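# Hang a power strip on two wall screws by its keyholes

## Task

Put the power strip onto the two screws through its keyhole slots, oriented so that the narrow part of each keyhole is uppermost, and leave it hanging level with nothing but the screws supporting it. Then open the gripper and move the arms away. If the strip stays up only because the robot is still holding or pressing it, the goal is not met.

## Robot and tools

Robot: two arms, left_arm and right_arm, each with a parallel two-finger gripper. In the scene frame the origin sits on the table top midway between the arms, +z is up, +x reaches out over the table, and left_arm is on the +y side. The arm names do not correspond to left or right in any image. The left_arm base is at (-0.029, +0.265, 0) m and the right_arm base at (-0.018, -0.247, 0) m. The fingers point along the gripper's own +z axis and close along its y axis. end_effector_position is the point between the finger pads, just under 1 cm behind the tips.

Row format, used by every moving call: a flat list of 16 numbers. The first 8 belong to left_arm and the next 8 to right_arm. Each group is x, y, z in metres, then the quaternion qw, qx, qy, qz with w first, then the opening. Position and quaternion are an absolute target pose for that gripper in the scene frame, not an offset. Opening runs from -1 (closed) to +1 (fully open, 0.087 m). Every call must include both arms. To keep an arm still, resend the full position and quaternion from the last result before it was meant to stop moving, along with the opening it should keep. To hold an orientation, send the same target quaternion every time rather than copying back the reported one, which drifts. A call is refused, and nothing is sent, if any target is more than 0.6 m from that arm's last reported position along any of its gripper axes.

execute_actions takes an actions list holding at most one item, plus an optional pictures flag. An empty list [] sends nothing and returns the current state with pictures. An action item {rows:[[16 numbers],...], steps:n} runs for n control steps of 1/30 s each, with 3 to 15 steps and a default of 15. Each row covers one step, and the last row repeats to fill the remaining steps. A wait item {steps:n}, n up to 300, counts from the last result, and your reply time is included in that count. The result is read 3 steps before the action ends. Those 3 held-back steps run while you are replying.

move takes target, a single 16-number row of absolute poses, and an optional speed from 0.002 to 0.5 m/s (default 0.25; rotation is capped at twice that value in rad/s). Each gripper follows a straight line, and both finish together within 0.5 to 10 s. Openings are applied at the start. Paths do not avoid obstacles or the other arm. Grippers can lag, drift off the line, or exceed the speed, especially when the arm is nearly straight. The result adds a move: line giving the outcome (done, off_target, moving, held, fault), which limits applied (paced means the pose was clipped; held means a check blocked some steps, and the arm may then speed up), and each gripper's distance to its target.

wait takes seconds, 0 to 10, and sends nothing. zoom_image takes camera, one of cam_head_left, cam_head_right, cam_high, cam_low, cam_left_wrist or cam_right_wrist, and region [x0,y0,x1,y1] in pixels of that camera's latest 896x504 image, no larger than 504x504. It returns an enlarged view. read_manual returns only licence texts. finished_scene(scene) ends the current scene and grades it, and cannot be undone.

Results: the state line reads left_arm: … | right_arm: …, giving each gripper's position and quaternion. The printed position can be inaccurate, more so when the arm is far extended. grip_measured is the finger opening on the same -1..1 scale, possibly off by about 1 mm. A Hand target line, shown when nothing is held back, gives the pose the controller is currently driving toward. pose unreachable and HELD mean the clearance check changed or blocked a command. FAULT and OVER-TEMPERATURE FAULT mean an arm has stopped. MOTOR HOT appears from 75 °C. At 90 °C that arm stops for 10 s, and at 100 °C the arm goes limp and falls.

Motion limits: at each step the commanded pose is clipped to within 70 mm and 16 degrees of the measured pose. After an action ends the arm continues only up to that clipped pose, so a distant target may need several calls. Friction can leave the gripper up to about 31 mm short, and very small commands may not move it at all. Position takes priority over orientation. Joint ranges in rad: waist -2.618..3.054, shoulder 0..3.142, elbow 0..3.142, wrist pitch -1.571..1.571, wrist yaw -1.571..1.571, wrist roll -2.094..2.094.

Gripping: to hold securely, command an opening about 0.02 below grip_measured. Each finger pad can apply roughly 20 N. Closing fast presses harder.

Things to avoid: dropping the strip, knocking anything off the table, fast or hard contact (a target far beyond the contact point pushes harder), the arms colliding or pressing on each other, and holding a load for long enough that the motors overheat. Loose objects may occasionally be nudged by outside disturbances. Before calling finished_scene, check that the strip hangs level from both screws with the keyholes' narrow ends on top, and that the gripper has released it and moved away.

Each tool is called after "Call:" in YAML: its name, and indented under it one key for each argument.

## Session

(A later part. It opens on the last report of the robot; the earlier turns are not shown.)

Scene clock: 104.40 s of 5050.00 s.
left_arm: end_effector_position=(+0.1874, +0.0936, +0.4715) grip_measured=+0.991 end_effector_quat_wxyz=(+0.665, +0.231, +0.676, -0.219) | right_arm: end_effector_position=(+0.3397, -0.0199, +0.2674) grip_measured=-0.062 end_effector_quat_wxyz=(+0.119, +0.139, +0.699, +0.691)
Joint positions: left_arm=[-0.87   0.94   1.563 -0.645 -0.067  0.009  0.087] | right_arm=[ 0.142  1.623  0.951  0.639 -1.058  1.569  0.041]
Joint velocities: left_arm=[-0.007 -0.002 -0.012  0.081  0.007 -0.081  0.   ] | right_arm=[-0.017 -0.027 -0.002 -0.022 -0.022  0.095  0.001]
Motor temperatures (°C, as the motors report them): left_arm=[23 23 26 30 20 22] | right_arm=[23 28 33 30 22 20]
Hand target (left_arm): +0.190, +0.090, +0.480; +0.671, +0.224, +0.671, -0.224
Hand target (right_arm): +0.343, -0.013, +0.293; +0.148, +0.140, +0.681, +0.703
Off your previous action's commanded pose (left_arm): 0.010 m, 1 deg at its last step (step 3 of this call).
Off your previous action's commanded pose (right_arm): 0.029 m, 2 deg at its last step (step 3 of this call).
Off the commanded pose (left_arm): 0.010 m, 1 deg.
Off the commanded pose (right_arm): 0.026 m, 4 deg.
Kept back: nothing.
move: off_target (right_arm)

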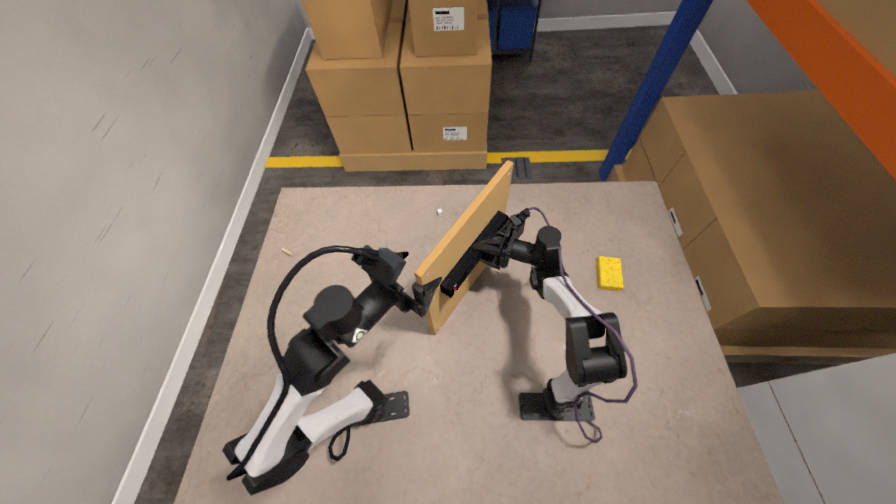

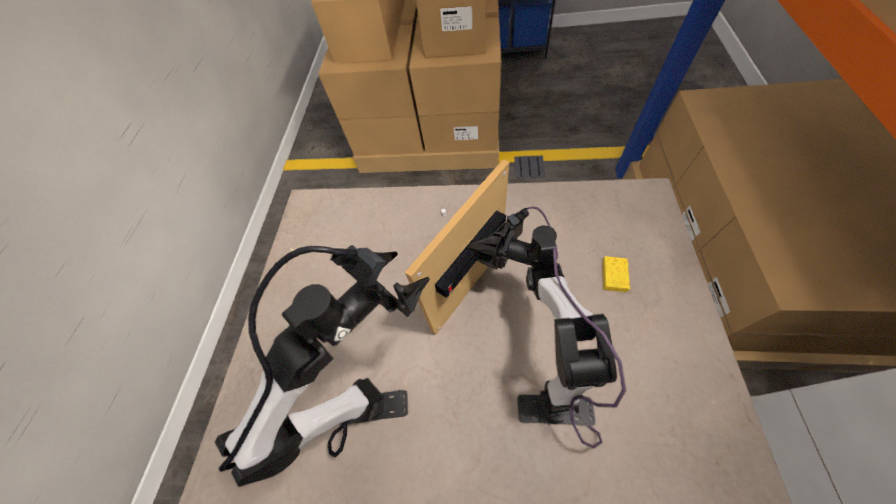

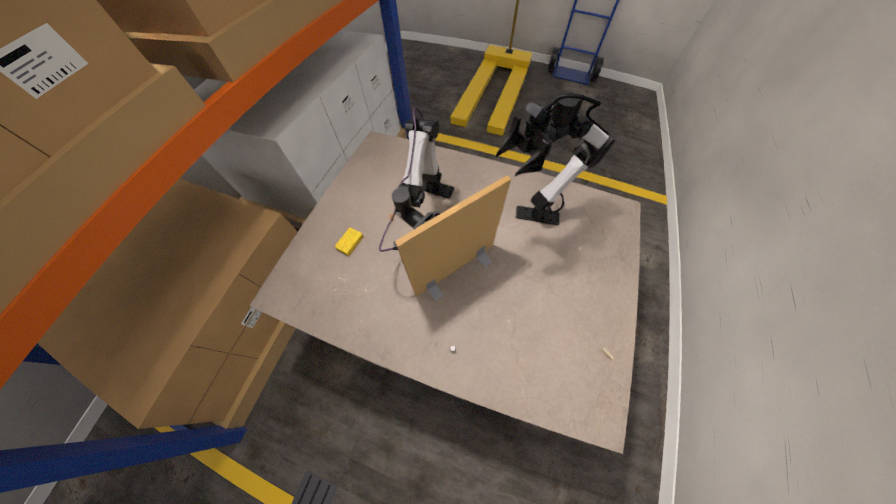

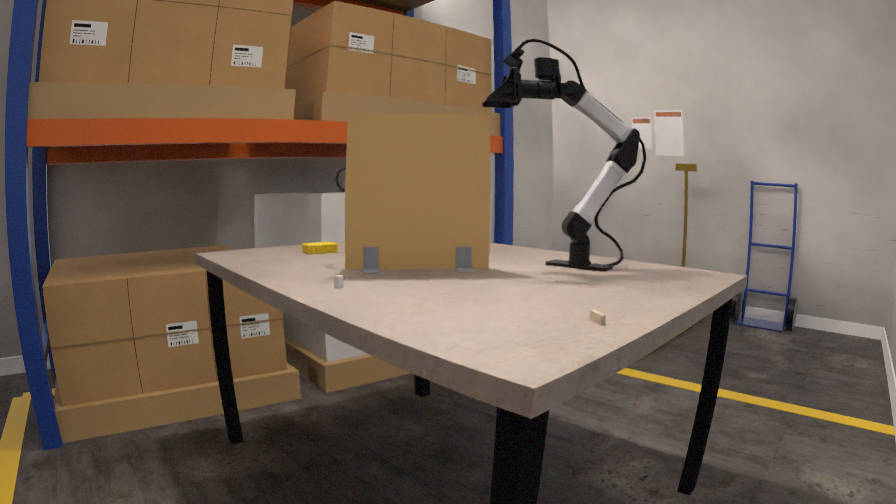

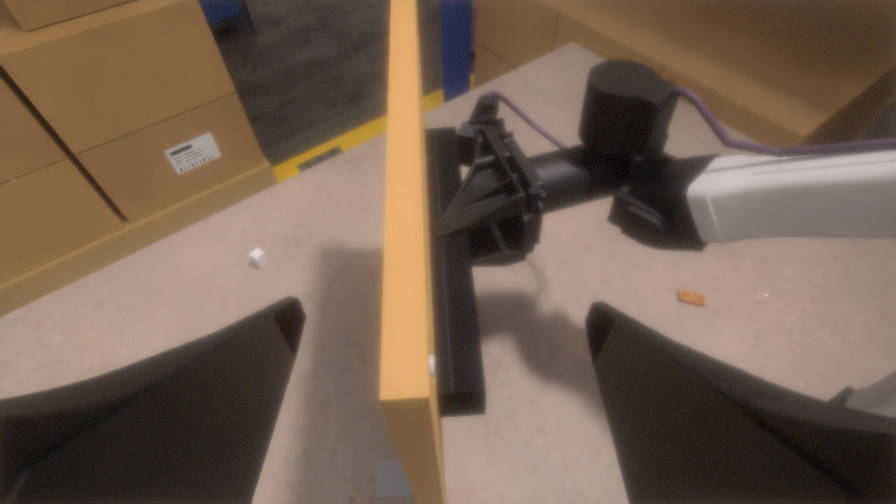

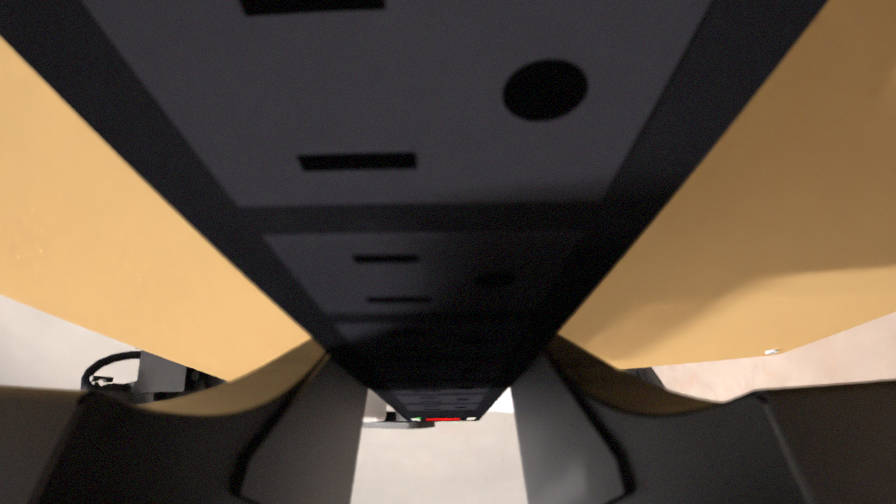

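Flush. Lower.

Call:
move:
  target: [0.19,0.09,0.48,0.671,0.224,0.671,-0.224,1,0.342,-0.016,0.258,0.14,0.13,0.68,0.70,-0.3]
  speed: 0.02

Call:
move:
  target: [0.19,0.09,0.48,0.671,0.224,0.671,-0.224,1,0.340,-0.019,0.268,0.14,0.13,0.68,0.70,1]
  speed: 0.02

Call:
move:
  target: [0.1,0.25,0.45,0.671,0.224,0.671,-0.224,1,0.27,-0.13,0.275,0.14,0.13,0.68,0.70,1]
  speed: 0.1

Scene clock: 106.40 s of 5050.00 s.
left_arm: end_effector_position=(+0.1874, +0.0936, +0.4715) grip_measured=+0.991 end_effector_quat_wxyz=(+0.665, +0.231, +0.676, -0.219) | right_arm: end_effector_position=(+0.3399, -0.0196, +0.2557) grip_measured=-0.062 end_effector_quat_wxyz=(+0.133, +0.128, +0.692, +0.698)
Joint positions: left_arm=[-0.87   0.94   1.563 -0.645 -0.067  0.009  0.087] | right_arm=[ 0.143  1.656  0.903  0.772 -1.053  1.582  0.041]
Joint velocities: left_arm=[-0.017 -0.002  0.007 -0.022  0.051  0.051 -0.001] | right_arm=[ 0.012 -0.002 -0.012  0.037  0.037  0.007  0.   ]
Motor temperatures (°C, as the motors report them): left_arm=[23 23 26 30 20 22] | right_arm=[23 28 33 30 22 20]
Hand target (left_arm): +0.190, +0.090, +0.480; +0.671, +0.224, +0.671, -0.224
Hand target (right_arm): +0.342, -0.016, +0.258; +0.140, +0.131, +0.684, +0.704
Off the commanded pose (left_arm): 0.010 m, 1 deg.
Off the commanded pose (right_arm): 0.005 m, 2 deg.
Kept back: nothing.
move: done

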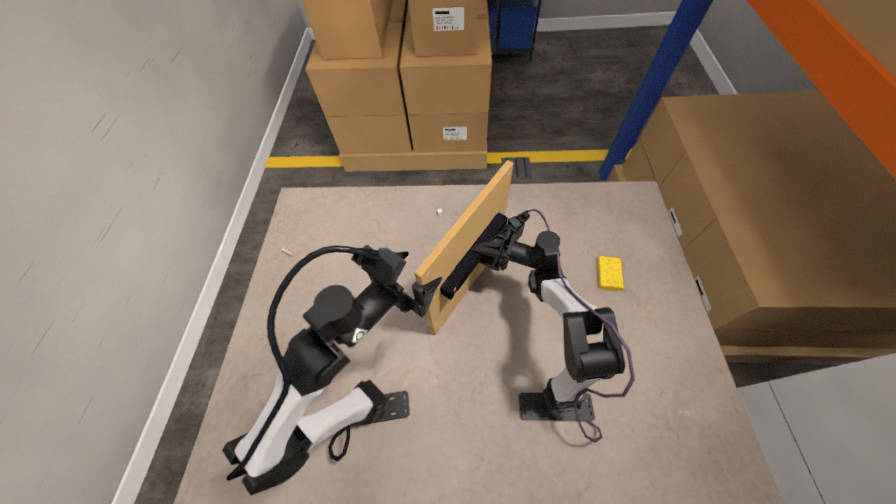

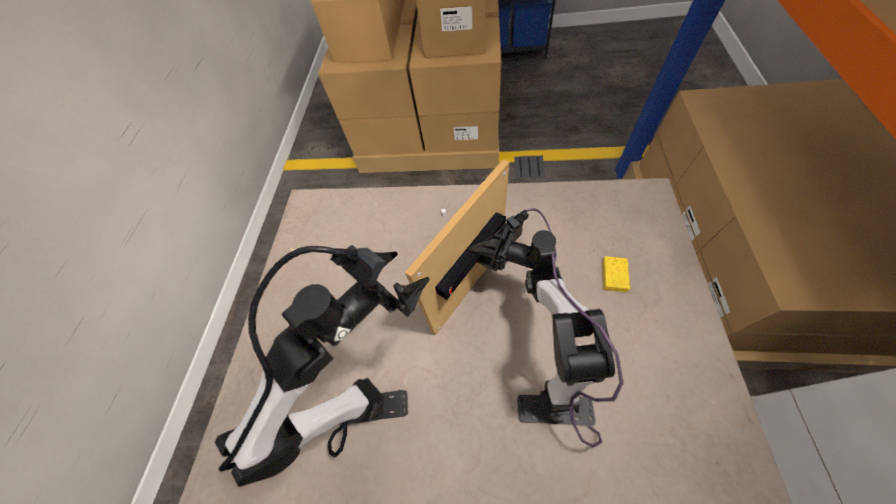

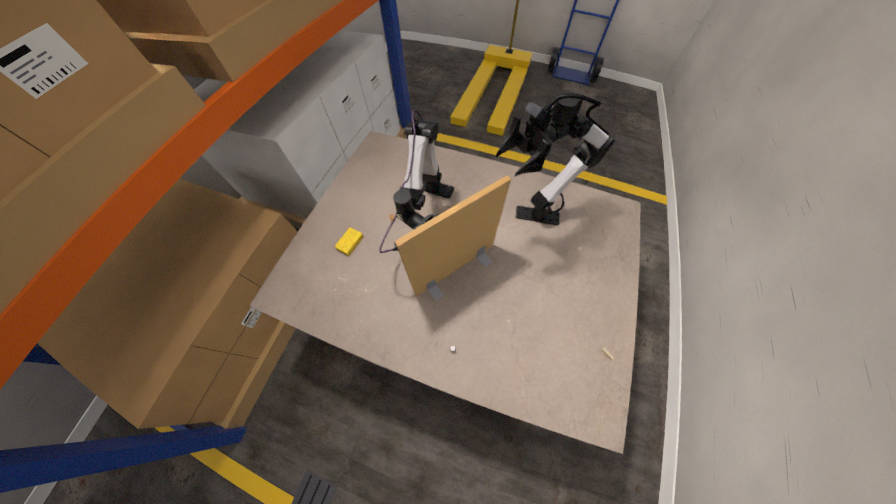

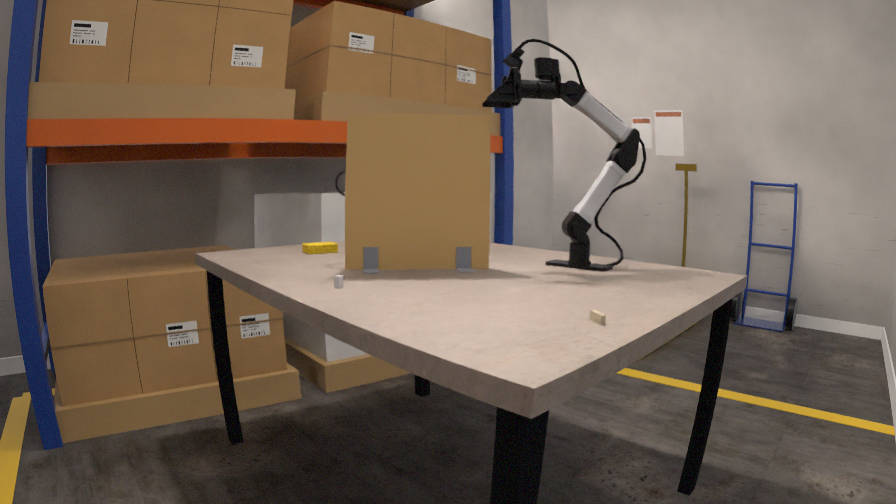

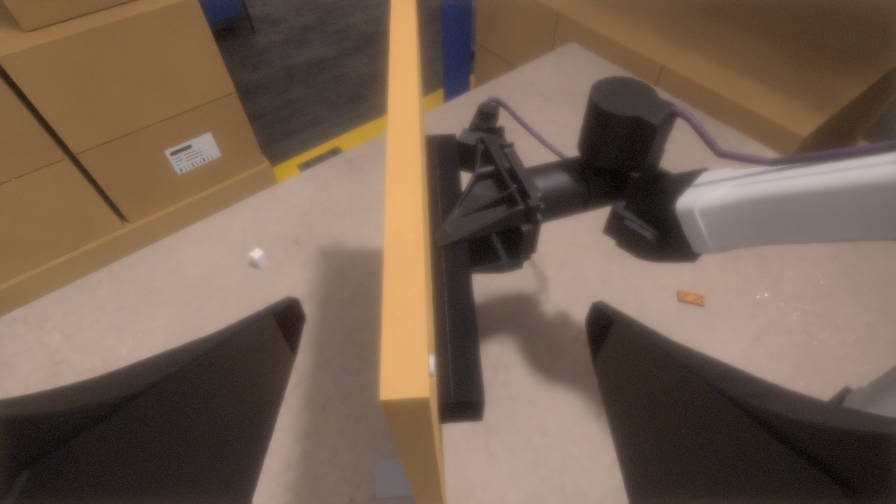

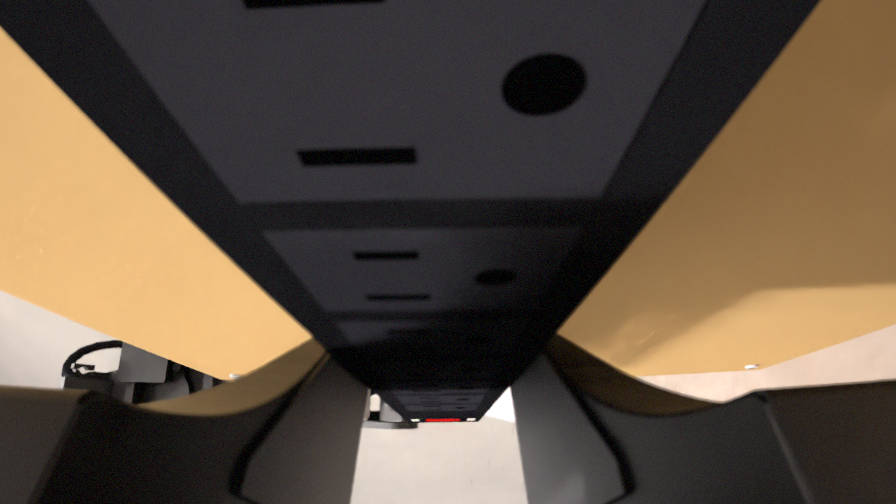

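Scene clock: 107.27 s of 5050.00 s.
left_arm: end_effector_position=(+0.1874, +0.0936, +0.4715) grip_measured=+0.991 end_effector_quat_wxyz=(+0.665, +0.231, +0.676, -0.219) | right_arm: end_effector_position=(+0.3417, -0.0199, +0.2566) grip_measured=+0.981 end_effector_quat_wxyz=(+0.129, +0.139, +0.690, +0.699)
Joint positions: left_arm=[-0.87   0.94   1.563 -0.645 -0.067  0.009  0.087] | right_arm=[ 0.143  1.656  0.903  0.772 -1.043  1.604  0.087]
Joint velocities: left_arm=[ 0.017 -0.022 -0.002 -0.007  0.007 -0.007  0.   ] | right_arm=[ 0.002  0.002  0.007 -0.081  0.022 -0.007  0.001]
Motor temperatures (°C, as the motors report them): left_arm=[23 23 26 31 20 22] | right_arm=[23 28 33 30 22 20]
Hand target (left_arm): +0.190, +0.090, +0.480; +0.671, +0.224, +0.671, -0.224
Hand target (right_arm): +0.340, -0.019, +0.268; +0.141, +0.131, +0.684, +0.704
Off the commanded pose (left_arm): 0.010 m, 1 deg.
Off the commanded pose (right_arm): 0.012 m, 2 deg.
Kept back: nothing.
move: off_target (right_arm)

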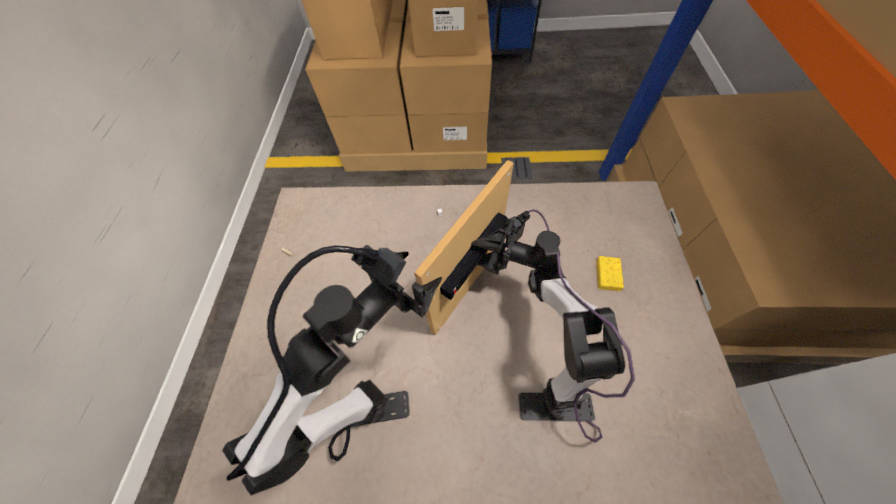

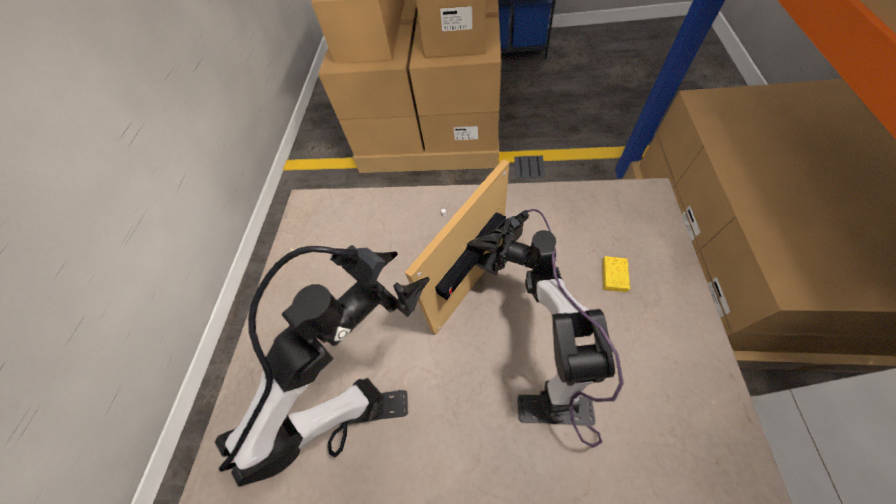

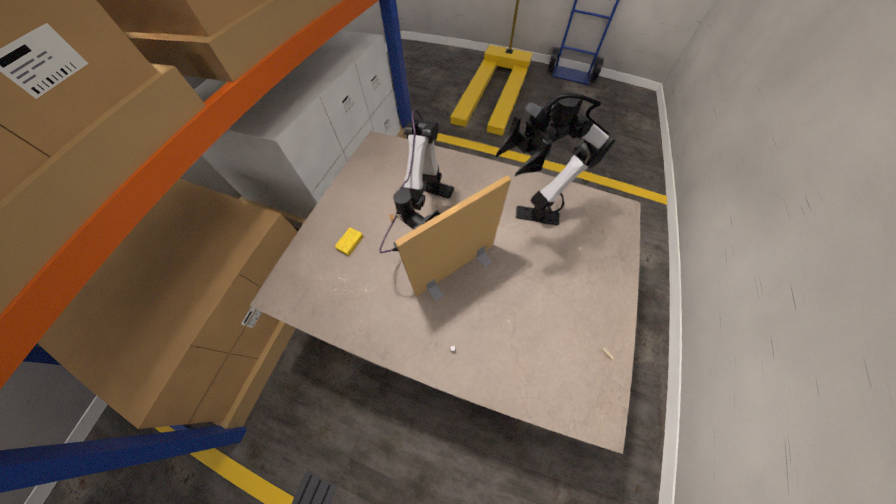

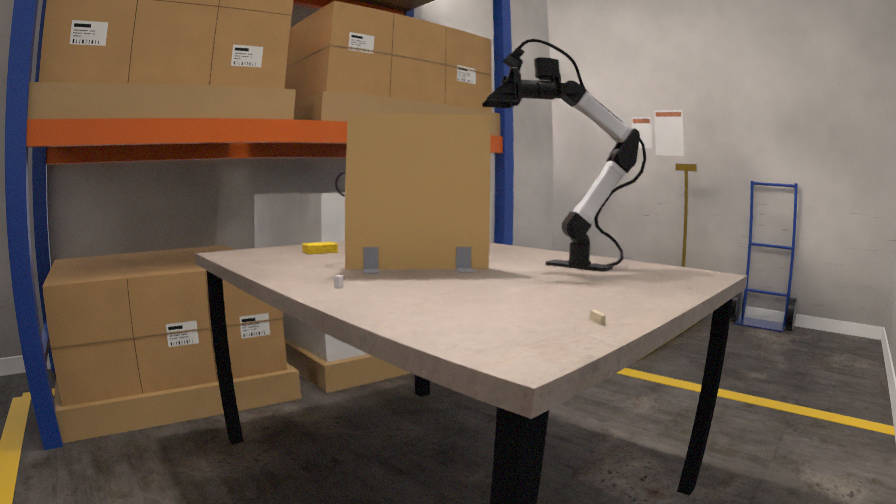

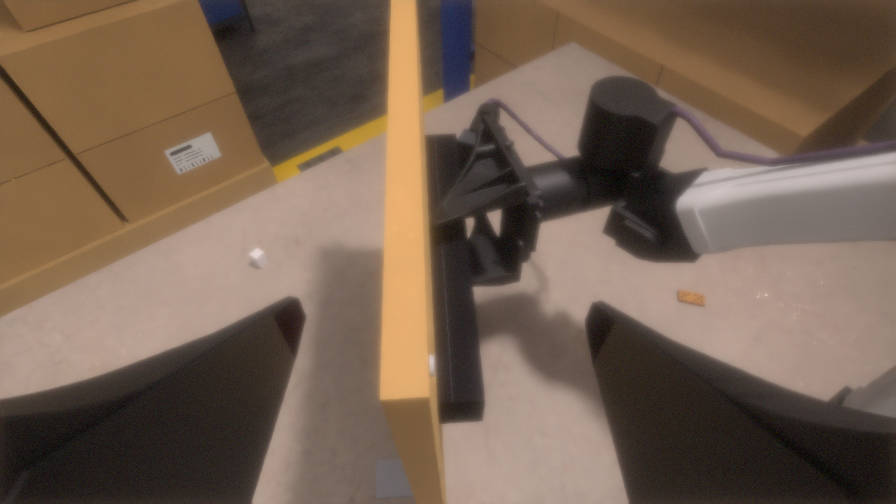

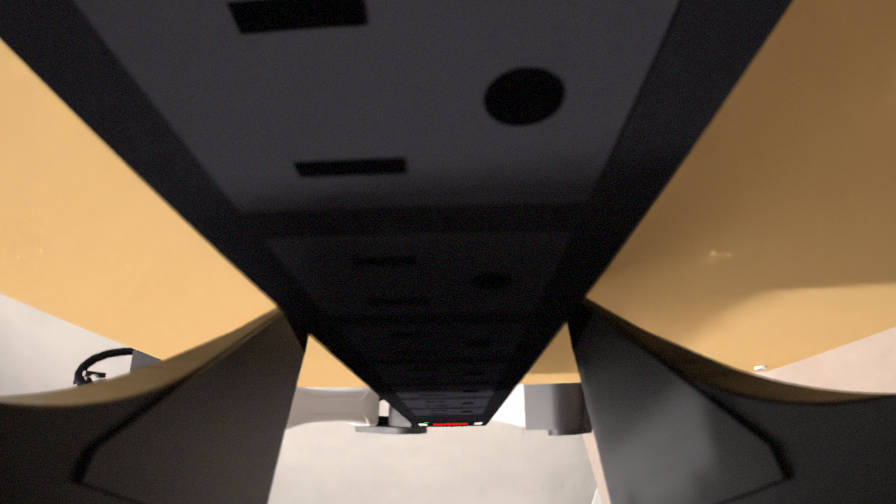

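Scene clock: 110.37 s of 5050.00 s.
left_arm: end_effector_position=(+0.0967, +0.2447, +0.4483) grip_measured=+0.991 end_effector_quat_wxyz=(+0.671, +0.227, +0.670, -0.223) | right_arm: end_effector_position=(+0.2759, -0.1292, +0.2755) grip_measured=+0.981 end_effector_quat_wxyz=(+0.136, +0.134, +0.685, +0.703)
Joint positions: left_arm=[-1.566  0.513  1.645 -1.135 -0.761  0.005  0.087] | right_arm=[-0.225  1.401  0.689  0.87  -1.406  1.729  0.087]
Joint velocities: left_arm=[-0.012 -0.002 -0.002 -0.007 -0.066 -0.022  0.   ] | right_arm=[-0.002 -0.012  0.002 -0.066 -0.007  0.022  0.   ]
Motor temperatures (°C, as the motors report them): left_arm=[23 23 25 30 20 22] | right_arm=[23 28 33 30 22 20]
Hand target (left_arm): +0.097, +0.249, +0.450; +0.670, +0.222, +0.672, -0.225
Hand target (right_arm): +0.271, -0.131, +0.275; +0.141, +0.130, +0.685, +0.703
Off the commanded pose (left_arm): 0.006 m, 0 deg.
Off the commanded pose (right_arm): 0.006 m, 1 deg.
Kept back: nothing.
move: done; limits=paced

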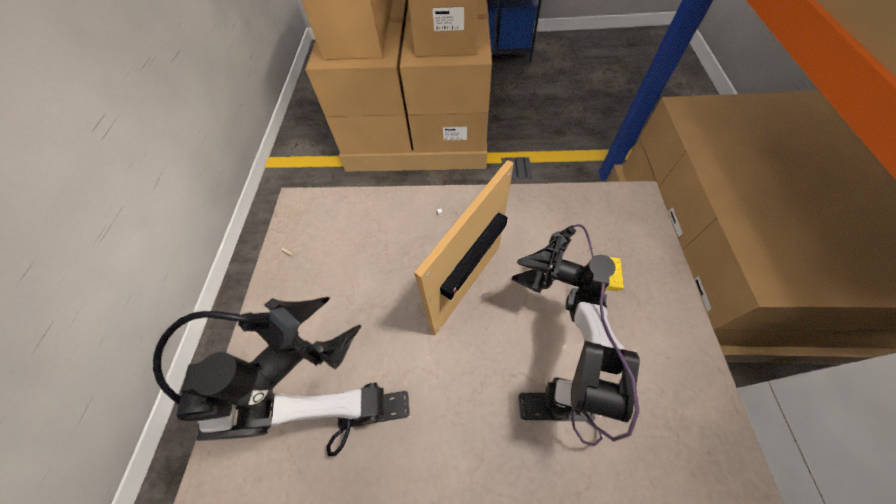

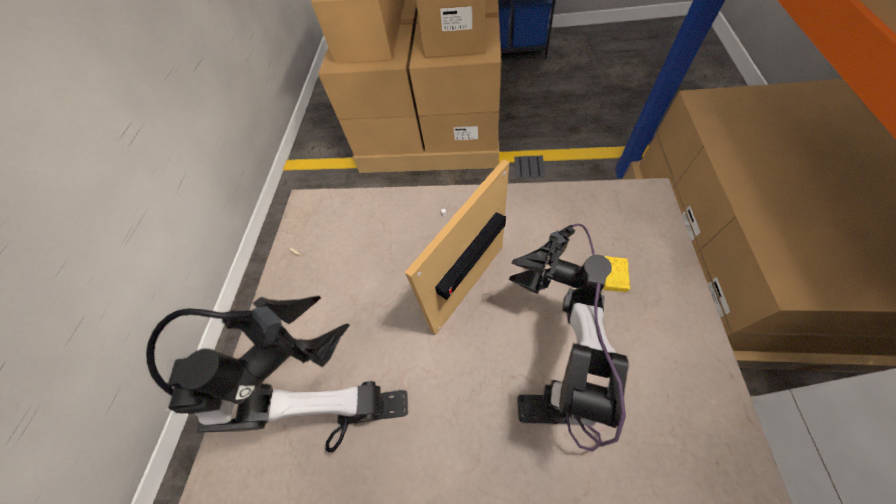

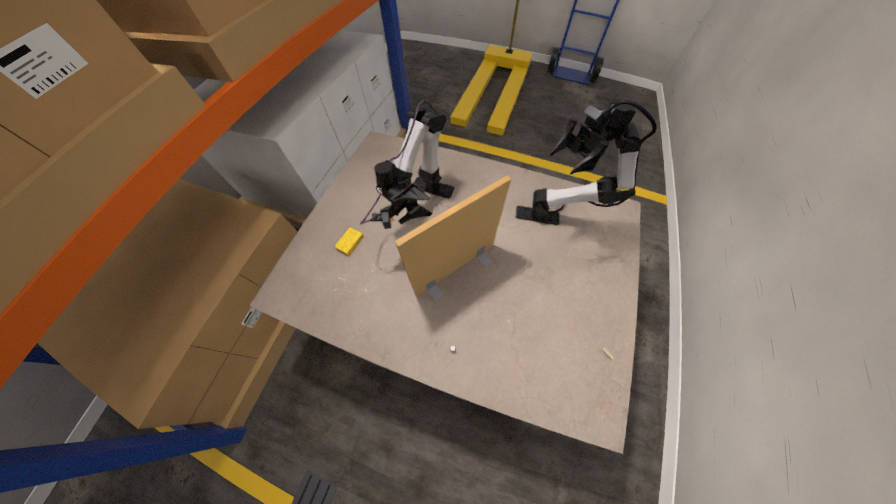

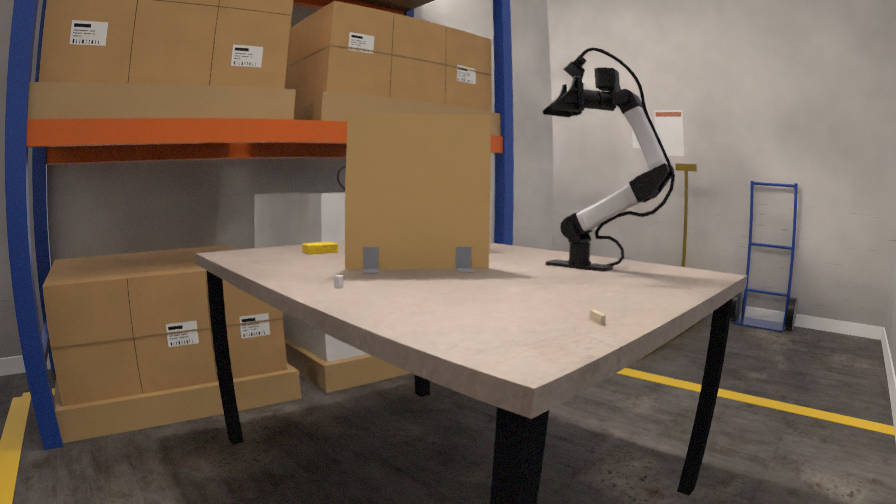

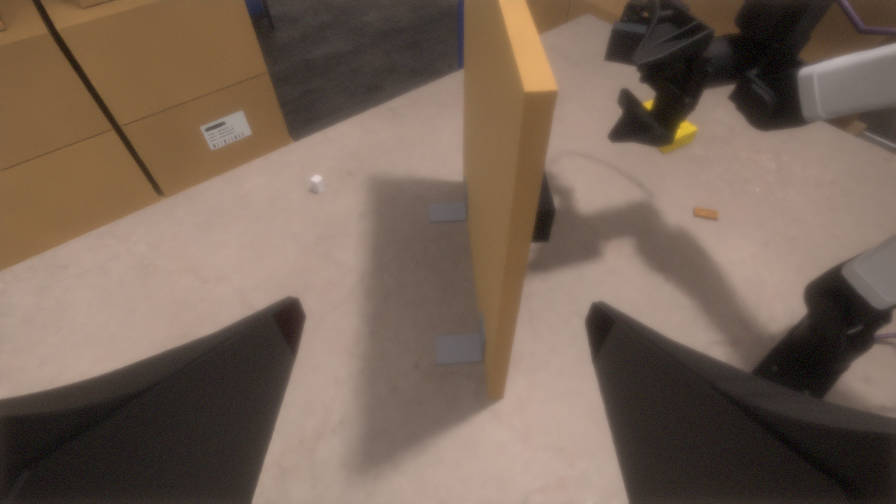

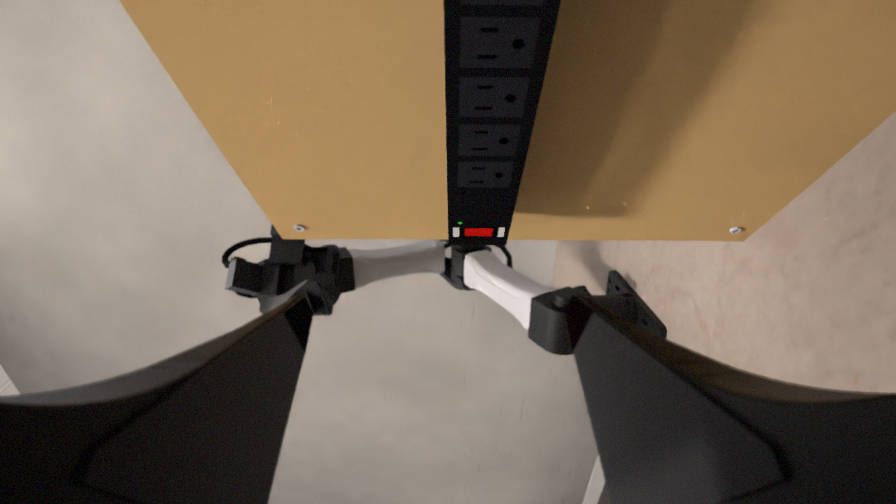

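Call:
finished_scene:
  scene: 1

The scene is finished: the task was done.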